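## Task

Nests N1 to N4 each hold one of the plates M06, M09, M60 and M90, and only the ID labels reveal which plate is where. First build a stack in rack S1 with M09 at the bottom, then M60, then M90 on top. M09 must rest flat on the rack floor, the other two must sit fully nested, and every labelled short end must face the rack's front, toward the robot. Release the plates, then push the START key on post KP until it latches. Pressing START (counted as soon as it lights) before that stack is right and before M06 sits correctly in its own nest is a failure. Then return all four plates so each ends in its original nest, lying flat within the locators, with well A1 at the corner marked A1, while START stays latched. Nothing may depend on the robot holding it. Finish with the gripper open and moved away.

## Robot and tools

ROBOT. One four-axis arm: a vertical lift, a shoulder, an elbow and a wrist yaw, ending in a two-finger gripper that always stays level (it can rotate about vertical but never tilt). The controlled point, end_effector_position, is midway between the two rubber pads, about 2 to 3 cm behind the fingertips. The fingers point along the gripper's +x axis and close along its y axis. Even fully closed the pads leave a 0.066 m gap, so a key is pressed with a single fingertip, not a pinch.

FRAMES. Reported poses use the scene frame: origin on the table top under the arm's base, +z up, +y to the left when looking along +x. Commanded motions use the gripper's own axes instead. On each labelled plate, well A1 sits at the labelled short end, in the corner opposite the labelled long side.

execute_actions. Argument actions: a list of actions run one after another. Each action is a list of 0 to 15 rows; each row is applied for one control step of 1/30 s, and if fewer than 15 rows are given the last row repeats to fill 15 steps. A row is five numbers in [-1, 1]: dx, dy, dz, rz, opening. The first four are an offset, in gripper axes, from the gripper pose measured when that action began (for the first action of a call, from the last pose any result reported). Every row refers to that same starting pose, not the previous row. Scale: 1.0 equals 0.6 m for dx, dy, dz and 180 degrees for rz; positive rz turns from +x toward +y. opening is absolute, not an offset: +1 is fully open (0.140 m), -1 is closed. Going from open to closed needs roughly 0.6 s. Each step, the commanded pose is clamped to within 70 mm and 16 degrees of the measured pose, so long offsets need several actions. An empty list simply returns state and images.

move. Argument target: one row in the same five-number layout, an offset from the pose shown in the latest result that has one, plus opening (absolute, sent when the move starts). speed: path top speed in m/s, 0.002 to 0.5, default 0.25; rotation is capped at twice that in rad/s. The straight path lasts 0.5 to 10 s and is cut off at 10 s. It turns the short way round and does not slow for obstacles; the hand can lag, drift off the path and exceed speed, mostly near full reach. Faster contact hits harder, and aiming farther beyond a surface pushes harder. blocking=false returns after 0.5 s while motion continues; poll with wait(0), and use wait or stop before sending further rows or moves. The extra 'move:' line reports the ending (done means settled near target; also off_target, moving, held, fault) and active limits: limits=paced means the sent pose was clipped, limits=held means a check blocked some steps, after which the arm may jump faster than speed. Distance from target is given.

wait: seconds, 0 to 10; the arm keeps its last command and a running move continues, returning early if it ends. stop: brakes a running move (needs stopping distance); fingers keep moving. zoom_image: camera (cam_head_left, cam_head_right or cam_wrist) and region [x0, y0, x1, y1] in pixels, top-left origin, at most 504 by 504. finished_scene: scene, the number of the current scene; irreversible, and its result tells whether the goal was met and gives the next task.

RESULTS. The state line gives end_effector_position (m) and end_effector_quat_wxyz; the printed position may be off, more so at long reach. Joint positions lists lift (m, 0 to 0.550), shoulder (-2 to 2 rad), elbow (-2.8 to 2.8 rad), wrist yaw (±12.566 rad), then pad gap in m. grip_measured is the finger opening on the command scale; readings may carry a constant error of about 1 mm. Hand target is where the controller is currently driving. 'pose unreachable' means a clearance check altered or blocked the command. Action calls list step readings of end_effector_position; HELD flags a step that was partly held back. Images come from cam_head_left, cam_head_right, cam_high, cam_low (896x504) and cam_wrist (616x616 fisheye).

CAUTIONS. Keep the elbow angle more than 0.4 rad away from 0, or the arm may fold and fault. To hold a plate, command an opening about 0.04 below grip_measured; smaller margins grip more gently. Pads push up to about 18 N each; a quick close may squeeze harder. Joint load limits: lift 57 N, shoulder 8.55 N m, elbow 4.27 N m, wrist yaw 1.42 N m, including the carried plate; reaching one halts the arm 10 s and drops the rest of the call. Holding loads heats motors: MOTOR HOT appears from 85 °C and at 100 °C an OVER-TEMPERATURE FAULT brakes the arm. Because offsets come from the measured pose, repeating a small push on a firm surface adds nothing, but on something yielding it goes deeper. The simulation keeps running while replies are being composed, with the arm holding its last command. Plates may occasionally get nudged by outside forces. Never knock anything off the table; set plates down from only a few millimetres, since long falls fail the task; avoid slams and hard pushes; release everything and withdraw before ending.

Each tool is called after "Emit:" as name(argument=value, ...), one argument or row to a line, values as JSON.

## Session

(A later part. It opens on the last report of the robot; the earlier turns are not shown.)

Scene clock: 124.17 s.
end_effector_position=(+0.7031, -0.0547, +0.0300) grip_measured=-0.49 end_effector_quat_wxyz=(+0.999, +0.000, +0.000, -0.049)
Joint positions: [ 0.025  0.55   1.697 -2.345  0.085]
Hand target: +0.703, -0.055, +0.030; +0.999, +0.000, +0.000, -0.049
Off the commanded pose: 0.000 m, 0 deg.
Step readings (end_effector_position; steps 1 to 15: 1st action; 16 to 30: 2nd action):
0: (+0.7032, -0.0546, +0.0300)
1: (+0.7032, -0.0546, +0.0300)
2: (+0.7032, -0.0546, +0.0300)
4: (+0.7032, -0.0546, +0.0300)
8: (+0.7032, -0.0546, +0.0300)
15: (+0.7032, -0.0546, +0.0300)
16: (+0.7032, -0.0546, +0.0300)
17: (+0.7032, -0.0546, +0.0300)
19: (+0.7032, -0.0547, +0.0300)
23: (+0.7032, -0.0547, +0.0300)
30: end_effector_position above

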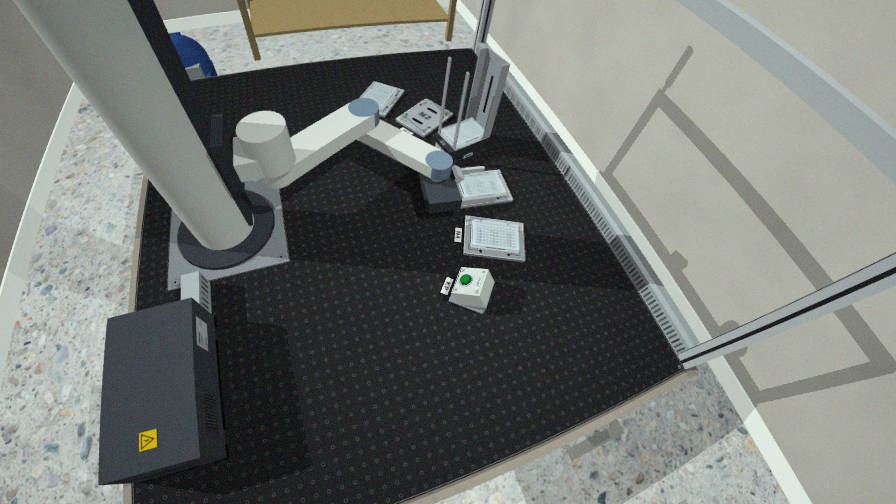

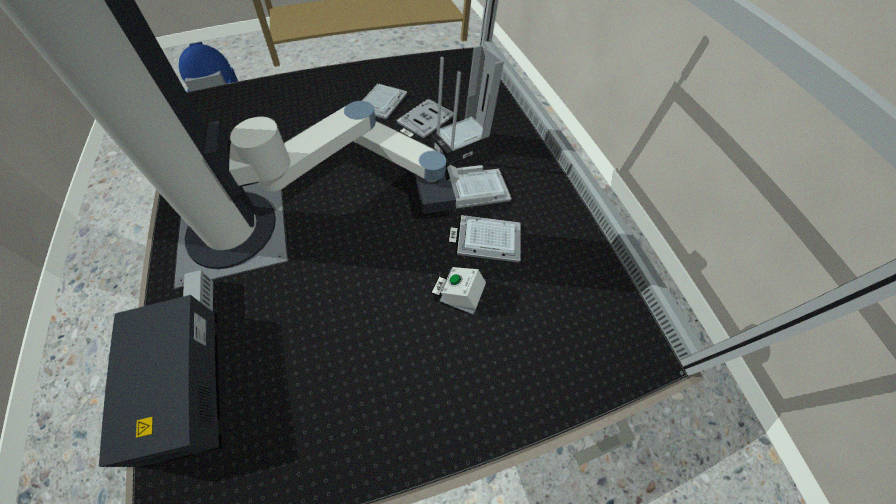

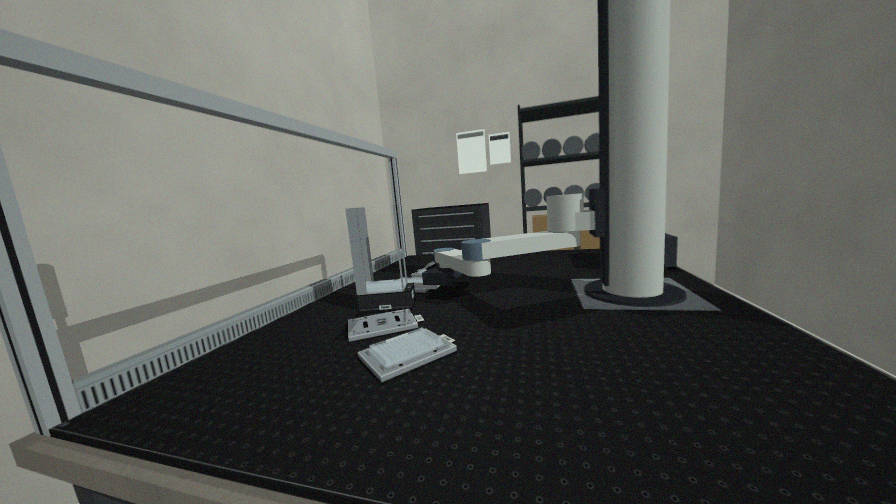

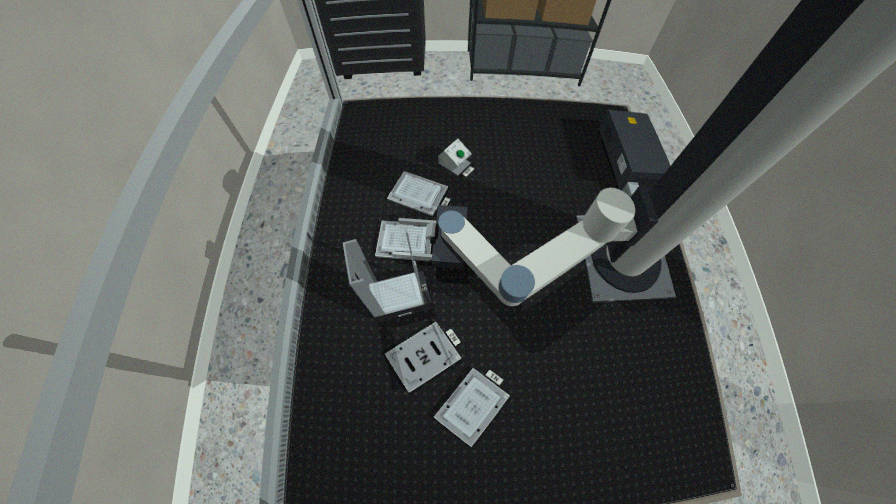

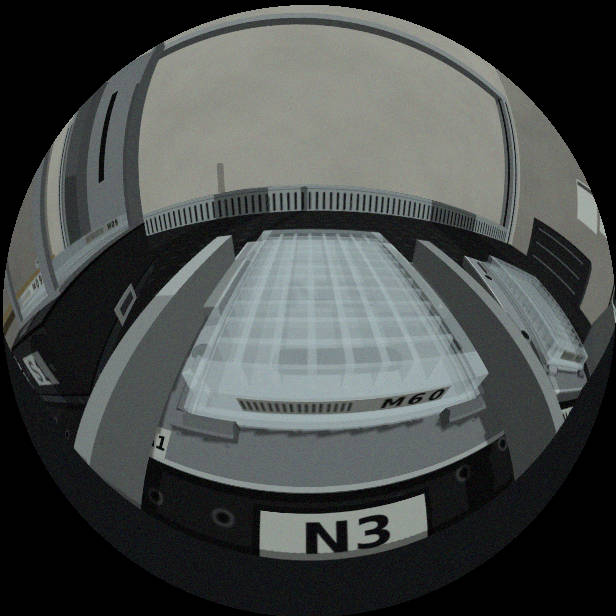

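Emit:
move(
  target=[-0.01105,0.30905,0,0.115,-0.54],
  speed=0.2,
)

Emit:
move(
  target=[0,0,-0.04,0,-0.54],
  speed=0.05,
)

Scene clock: 128.40 s.
end_effector_position=(+0.7148, +0.1308, +0.3500) grip_measured=-0.49 end_effector_quat_wxyz=(+0.991, +0.000, +0.000, +0.131)
Joint positions: [ 0.345  0.818  1.847 -2.402  0.085]
Hand target: +0.715, +0.130, +0.350; +0.991, +0.000, +0.000, +0.131
Off the commanded pose: 0.000 m, 0 deg.
move: done

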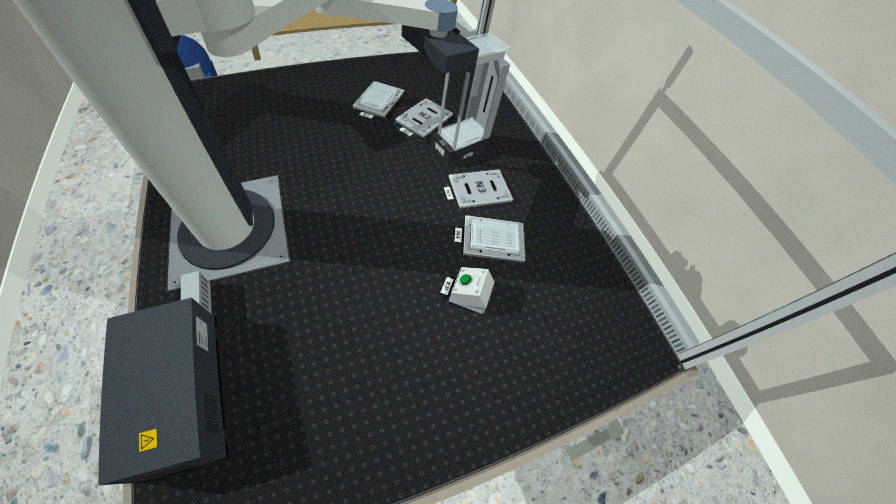

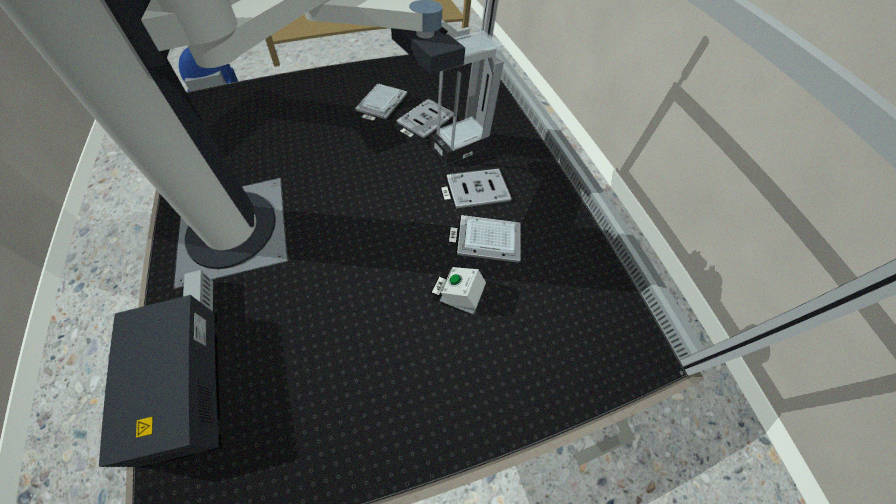

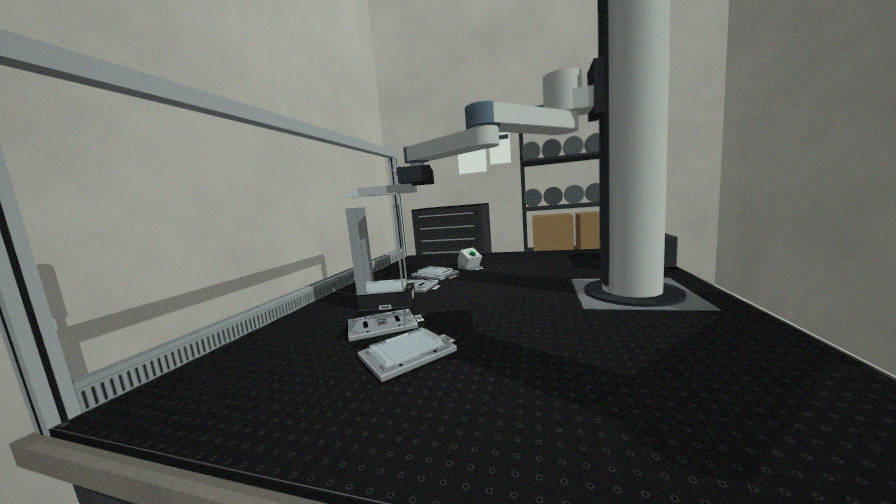

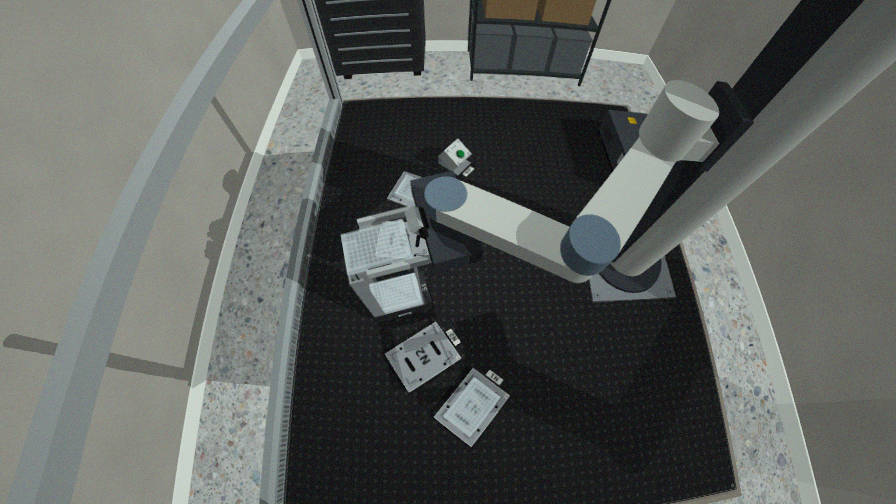

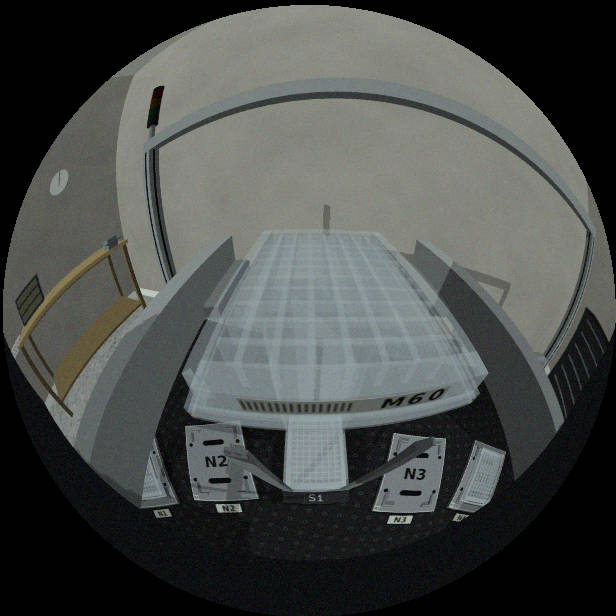

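Scene clock: 129.13 s.
end_effector_position=(+0.7148, +0.1308, +0.3259) grip_measured=-0.49 end_effector_quat_wxyz=(+0.991, +0.000, +0.000, +0.131)
Joint positions: [ 0.321  0.818  1.847 -2.402  0.085]
Hand target: +0.715, +0.131, +0.326; +0.991, +0.000, +0.000, +0.131
Off the commanded pose: 0.000 m, 0 deg.
move: done

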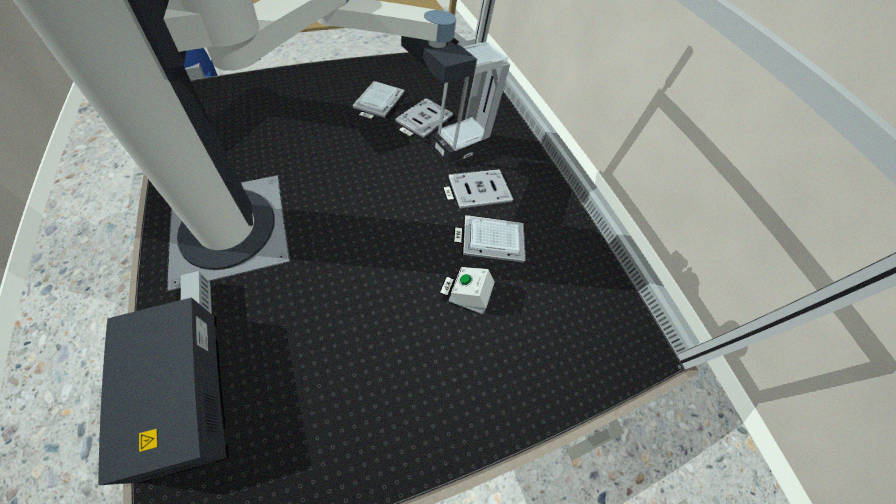

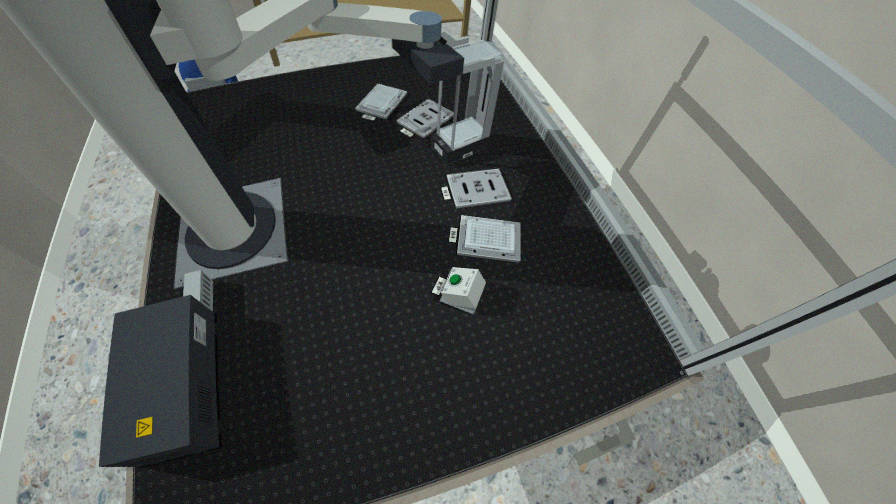

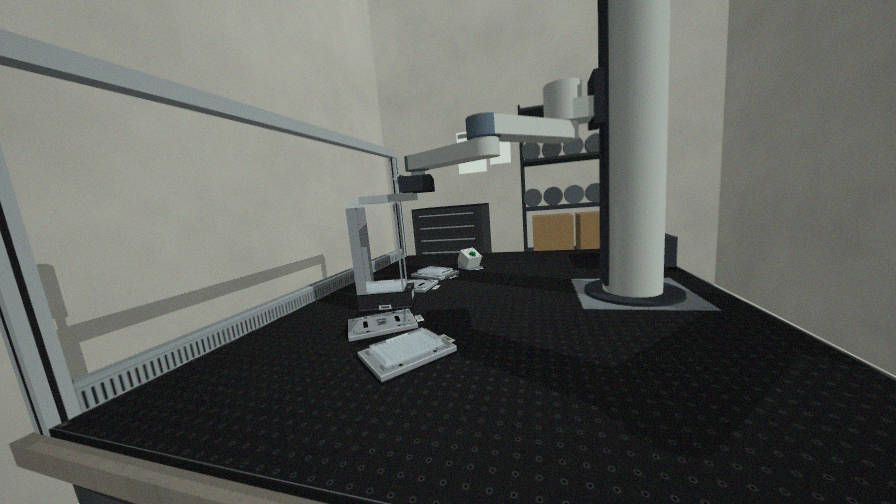

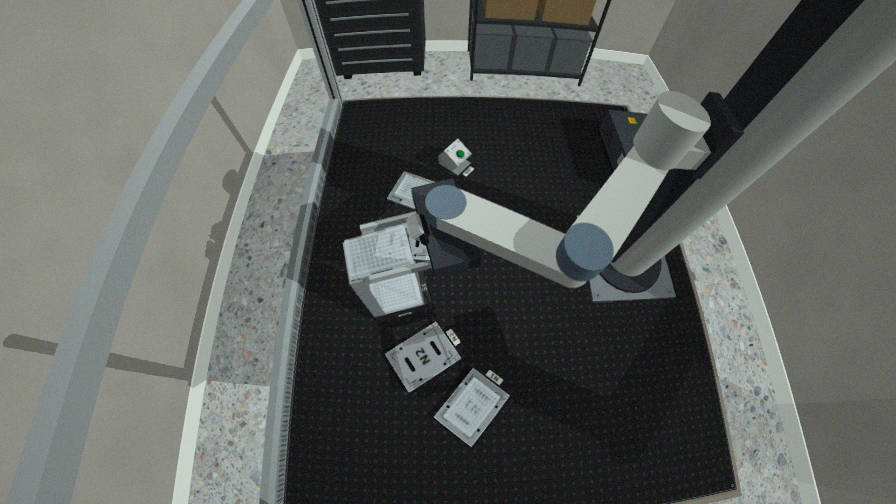

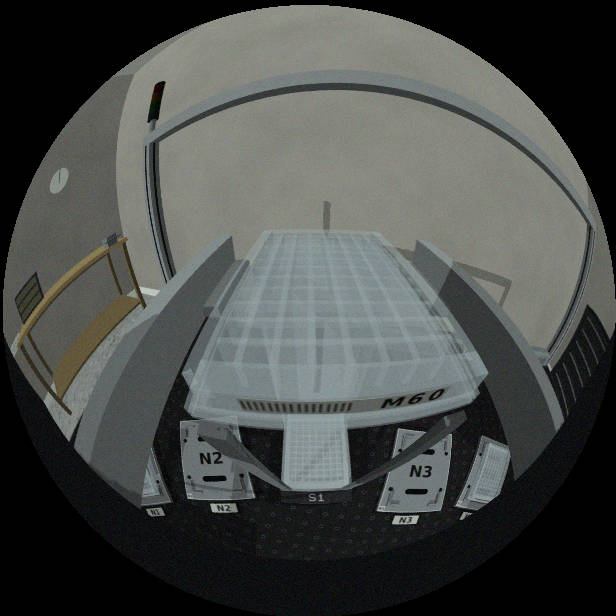

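Emit:
zoom_image(
  camera="cam_wrist",
  region=[150,180,530,520],
)

Region (150, 180, 530, 520) of cam_wrist's 616x616 image, scaled by 1.326, with more detail than that image has; it fills the top 451 rows of this view, and the rest is white.

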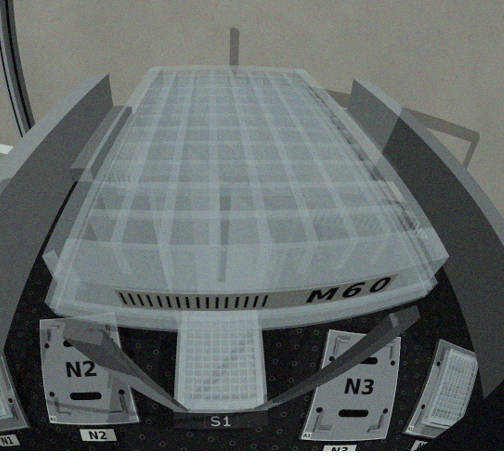

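Emit:
move(
  target=[0,0,-0.0125,0,-0.54],
  speed=0.012,
)

Emit:
zoom_image(
  camera="cam_wrist",
  region=[150,180,530,520],
)

Scene clock: 130.93 s.
end_effector_position=(+0.7150, +0.1309, +0.3185) grip_measured=-0.49 end_effector_quat_wxyz=(+0.991, +0.000, +0.000, +0.131)
Joint positions: [ 0.314  0.818  1.848 -2.403  0.085]
Hand target: +0.715, +0.131, +0.318; +0.991, +0.000, +0.000, +0.131
Off the commanded pose: 0.000 m, 0 deg.
move: done

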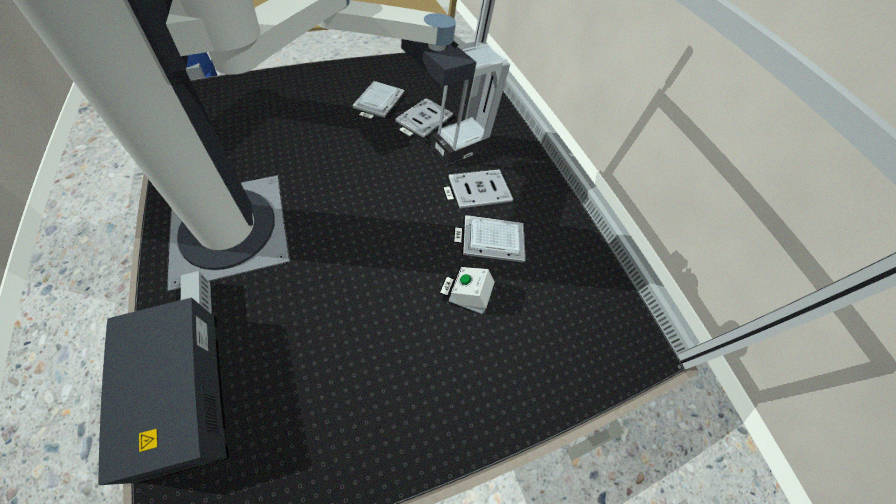

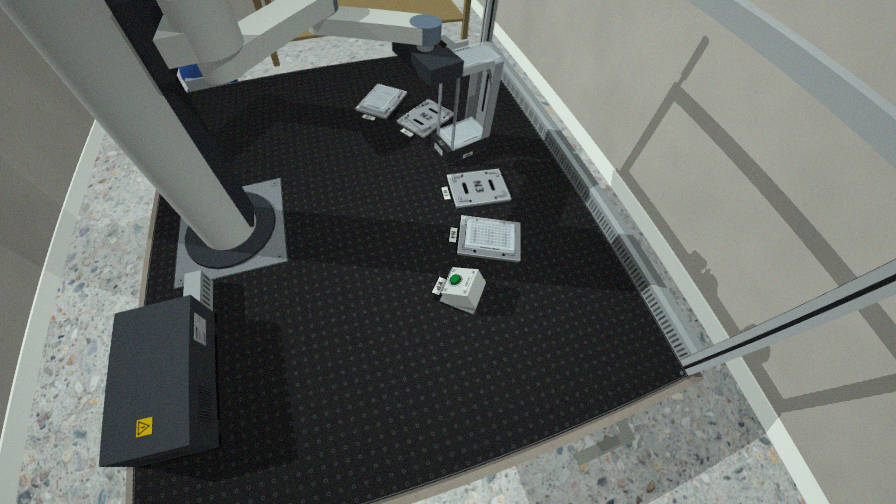

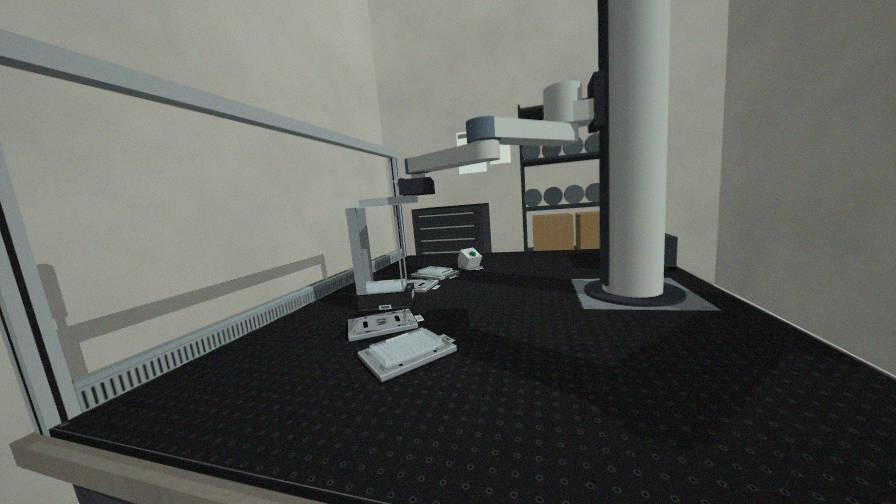

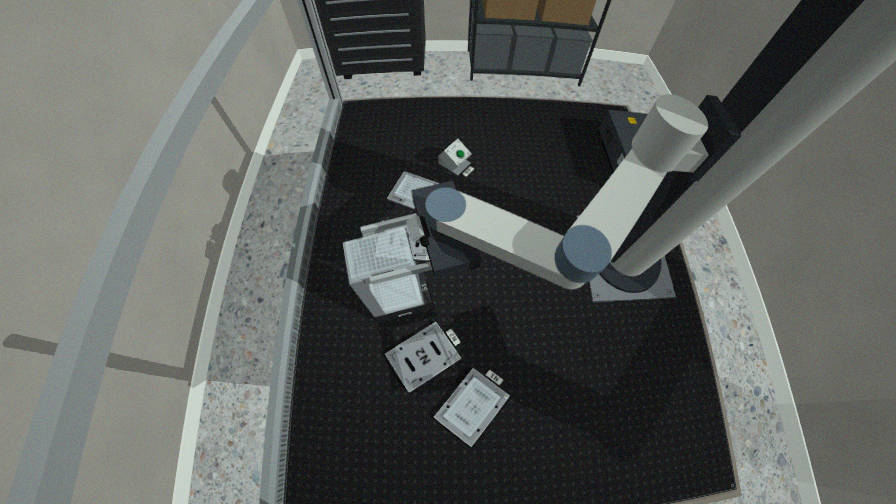

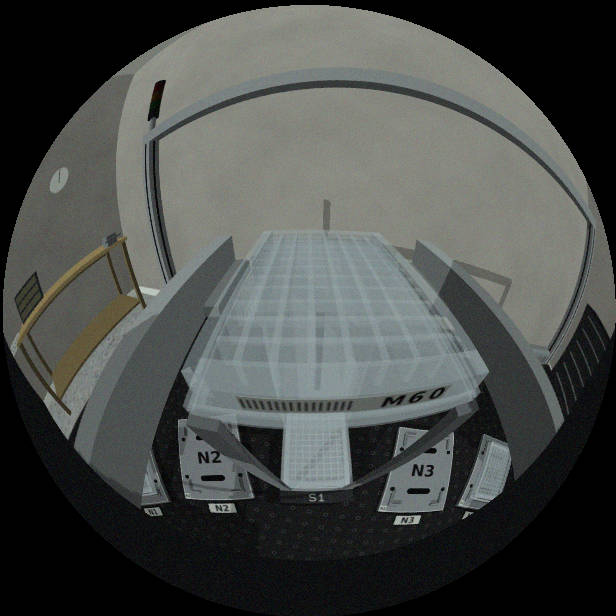

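Region (150, 180, 530, 520) of cam_wrist's 616x616 image, scaled by 1.326, with more detail than that image has; it fills the top 451 rows of this view, and the rest is white.

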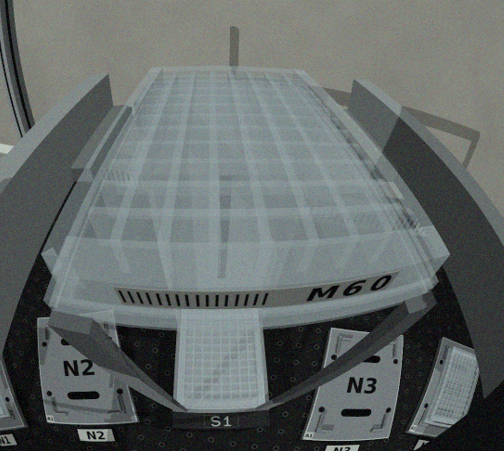

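Emit:
move(
  target=[-0.0005,0,-0.01,0,-0.54],
  speed=0.01,
)

Emit:
zoom_image(
  camera="cam_wrist",
  region=[150,180,530,520],
)

Scene clock: 132.07 s.
end_effector_position=(+0.7151, +0.1310, +0.3126) grip_measured=-0.49 end_effector_quat_wxyz=(+0.991, +0.000, +0.000, +0.131)
Joint positions: [ 0.308  0.818  1.849 -2.405  0.085]
Hand target: +0.715, +0.131, +0.313; +0.991, +0.000, +0.000, +0.131
Off the commanded pose: 0.000 m, 0 deg.
move: done

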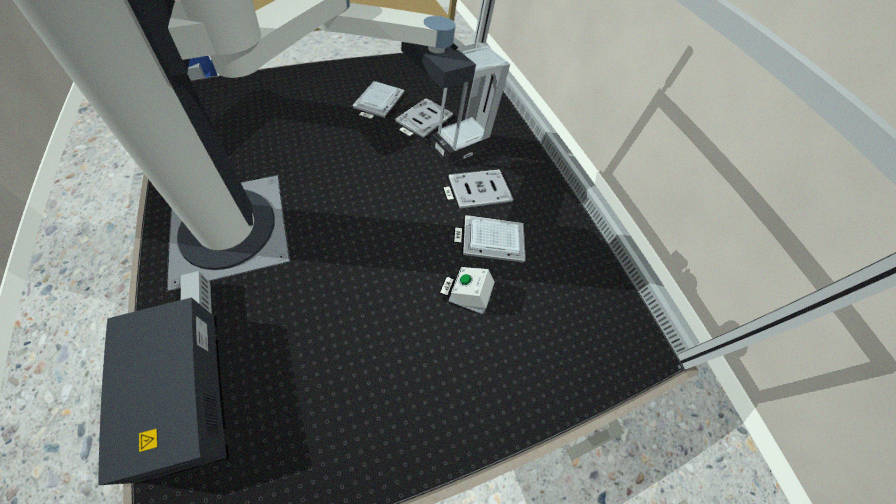

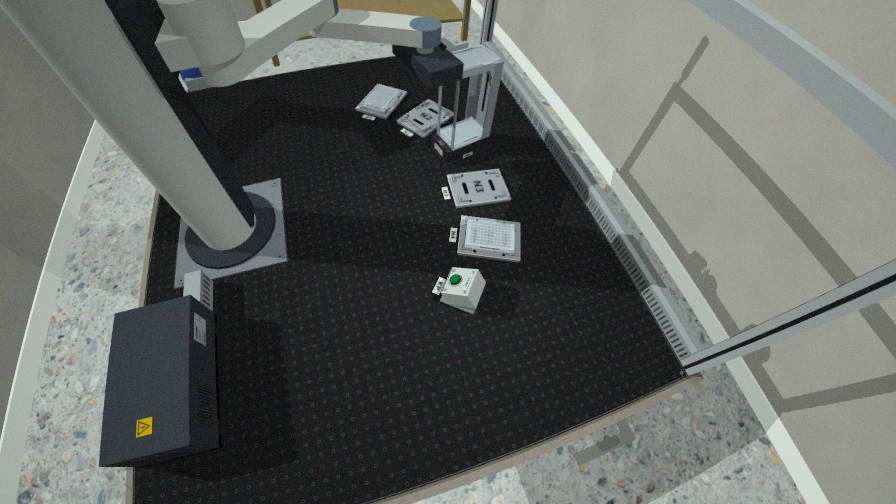

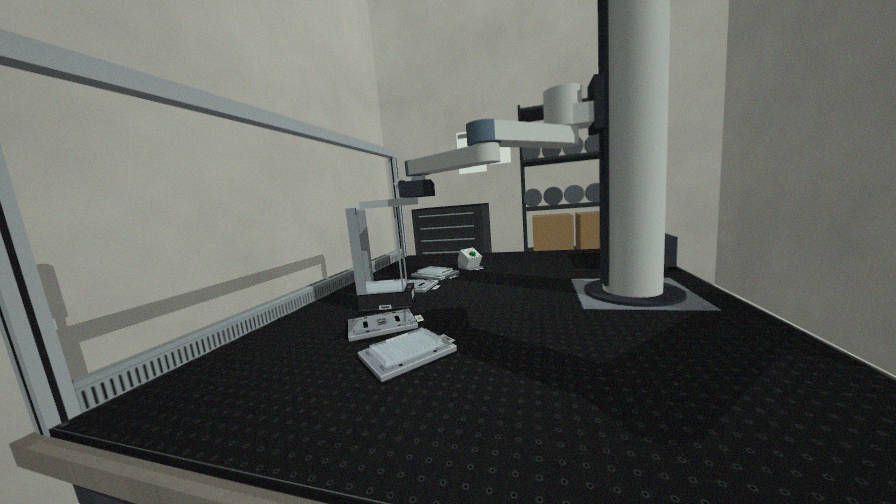

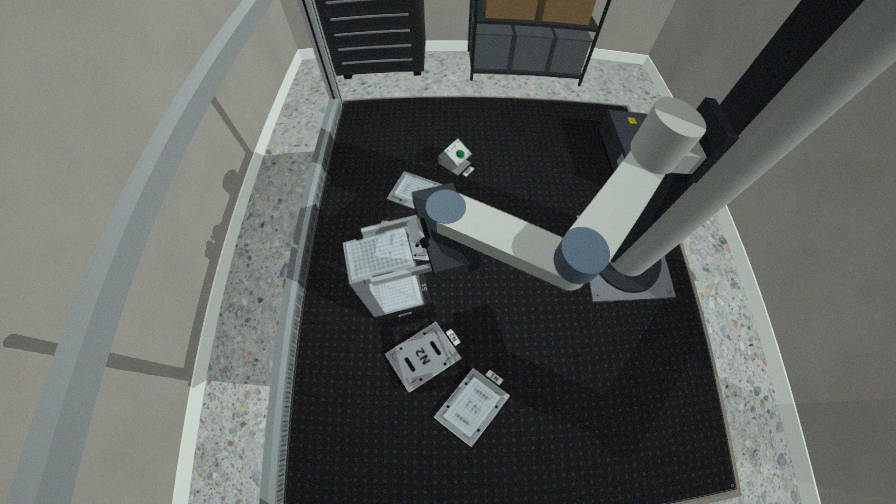

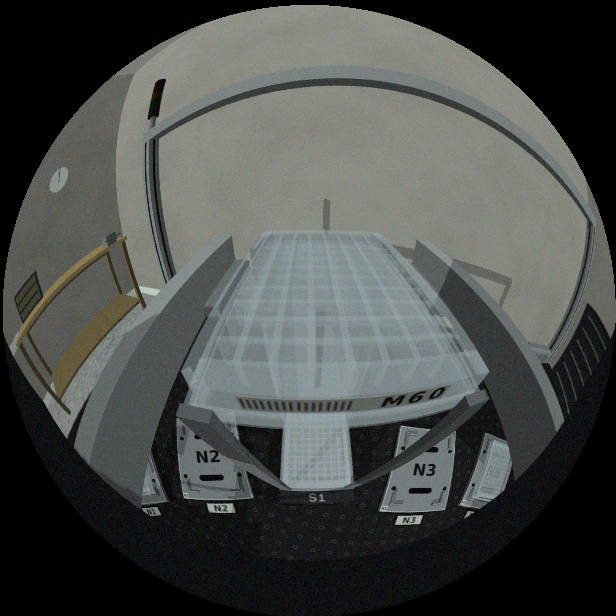

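Region (150, 180, 530, 520) of cam_wrist's 616x616 image, scaled by 1.326, with more detail than that image has; it fills the top 451 rows of this view, and the rest is white.

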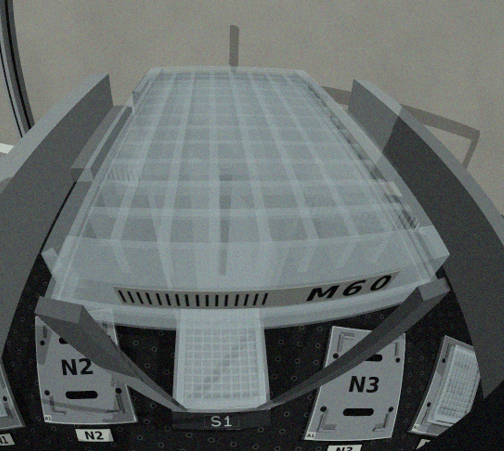

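Emit:
move(
  target=[-0.0008,0,-0.354,0,-0.54],
  speed=0.12,
)

Emit:
zoom_image(
  camera="cam_wrist",
  region=[150,180,530,520],
)

Scene clock: 134.50 s.
end_effector_position=(+0.7150, +0.1310, +0.1002) grip_measured=-0.49 end_effector_quat_wxyz=(+0.991, +0.000, +0.000, +0.130)
Joint positions: [ 0.095  0.819  1.848 -2.406  0.085]
Hand target: +0.715, +0.131, +0.100; +0.991, +0.000, +0.000, +0.131
Off the commanded pose: 0.000 m, 0 deg.
move: done

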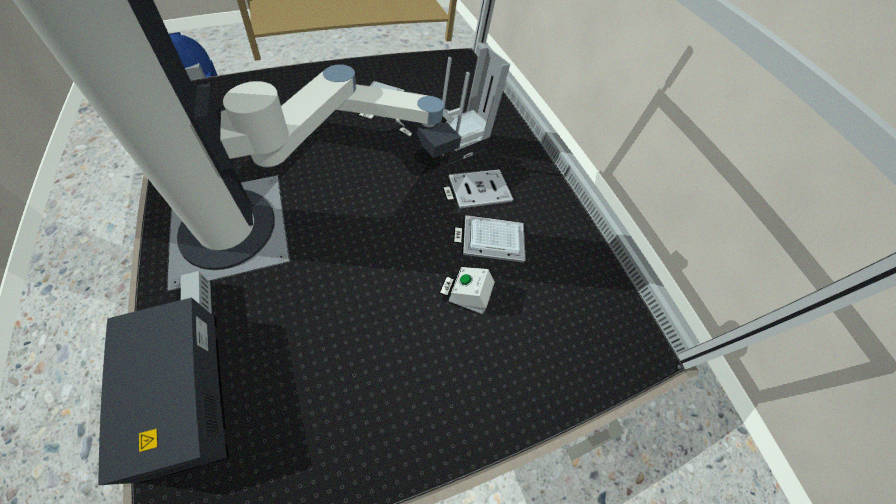

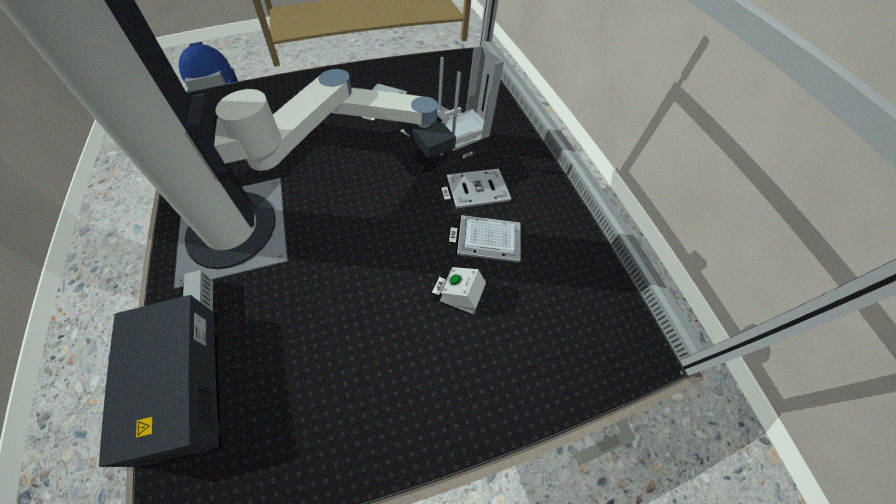

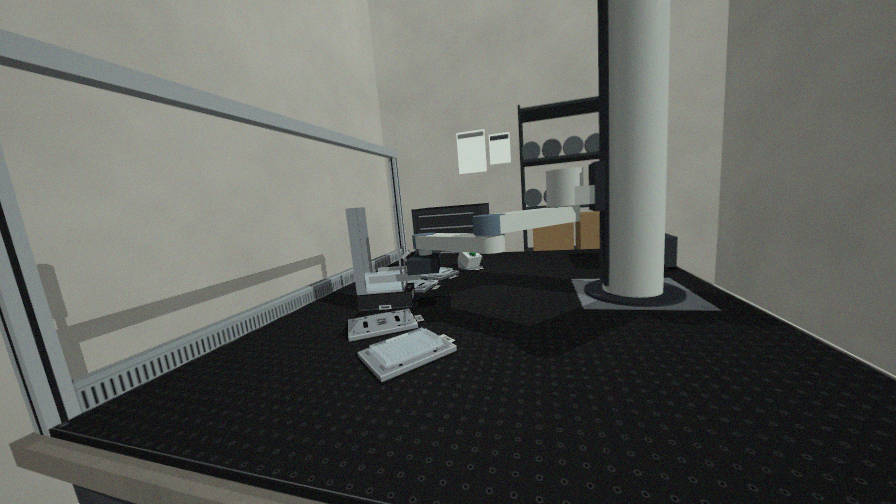

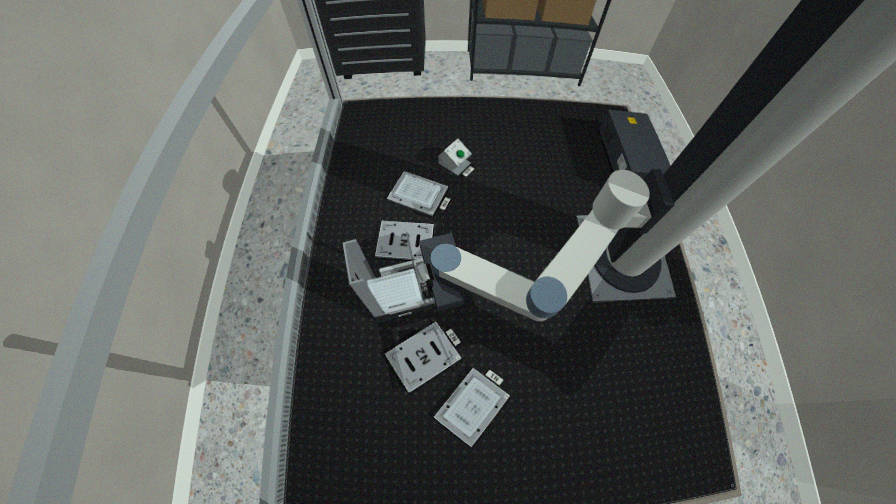

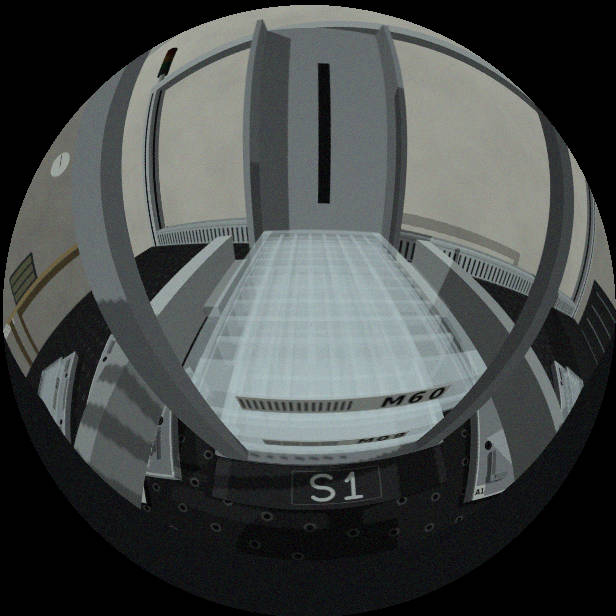

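Region (150, 180, 530, 520) of cam_wrist's 616x616 image, scaled by 1.326, with more detail than that image has; it fills the top 451 rows of this view, and the rest is white.

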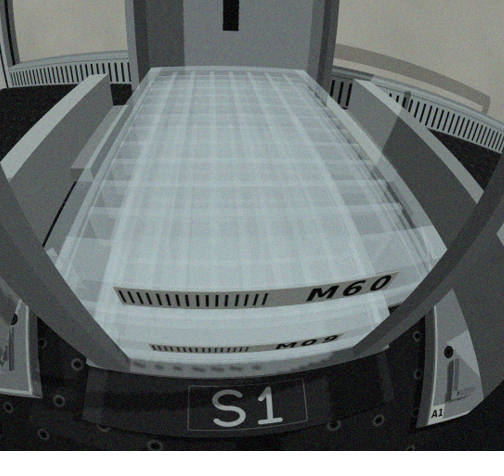

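Emit:
move(
  target=[0,0,-0.02,0,-0.54],
  speed=0.015,
)

Emit:
zoom_image(
  camera="cam_wrist",
  region=[150,180,530,520],
)

Scene clock: 135.83 s.
end_effector_position=(+0.7152, +0.1310, +0.0882) grip_measured=-0.49 end_effector_quat_wxyz=(+0.992, +0.000, +0.000, +0.130)
Joint positions: [ 0.083  0.818  1.849 -2.407  0.085]
Hand target: +0.715, +0.131, +0.088; +0.991, +0.000, +0.000, +0.130
Off the commanded pose: 0.000 m, 0 deg.
move: done

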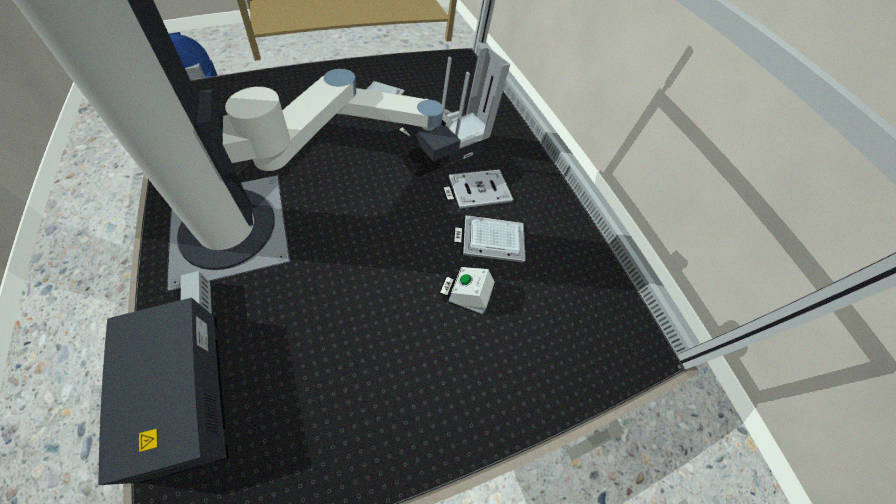

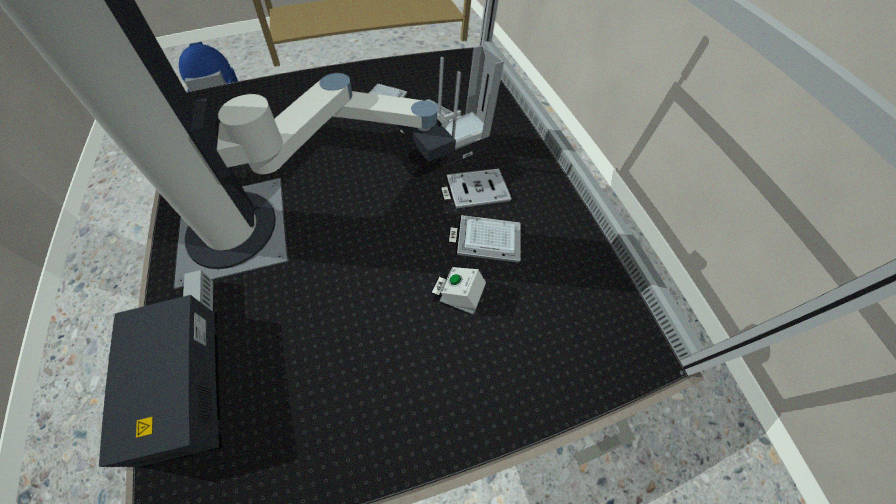

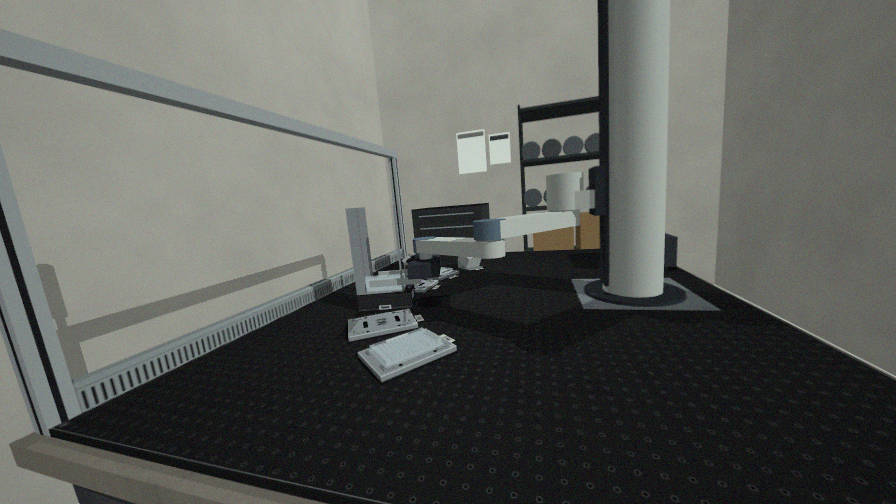

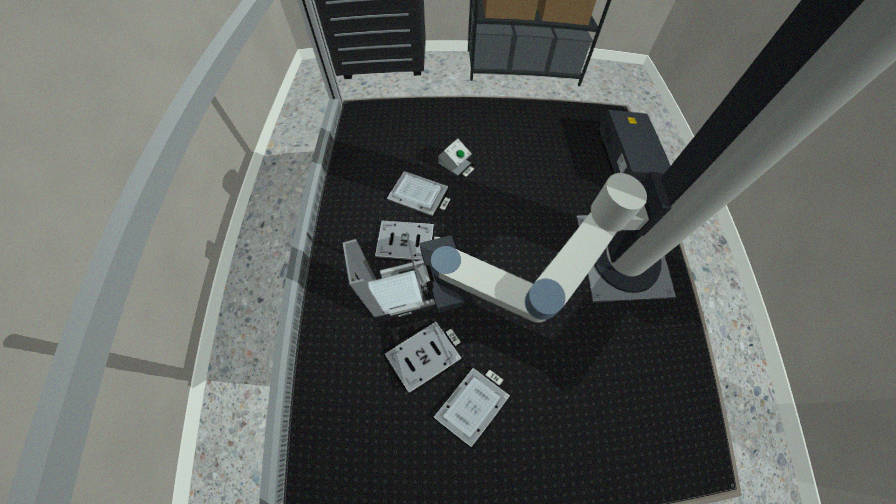

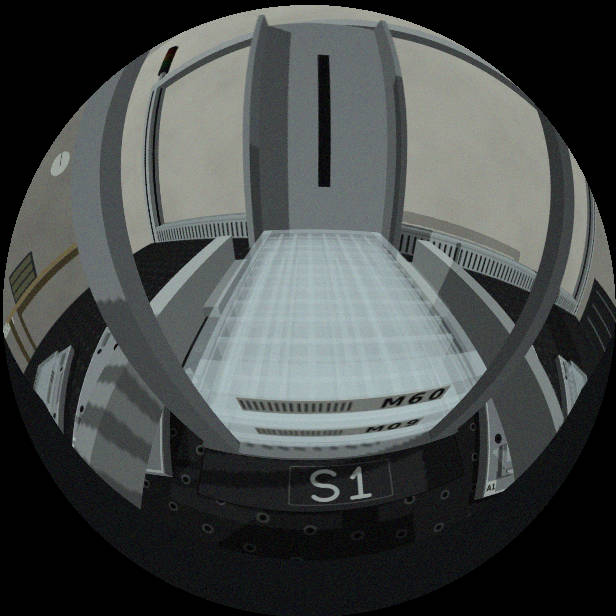

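Region (150, 180, 530, 520) of cam_wrist's 616x616 image, scaled by 1.326, with more detail than that image has; it fills the top 451 rows of this view, and the rest is white.

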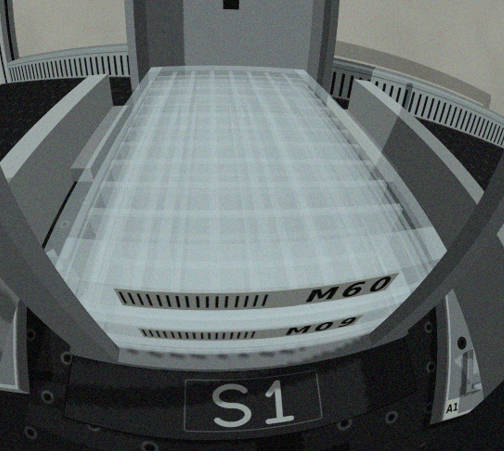

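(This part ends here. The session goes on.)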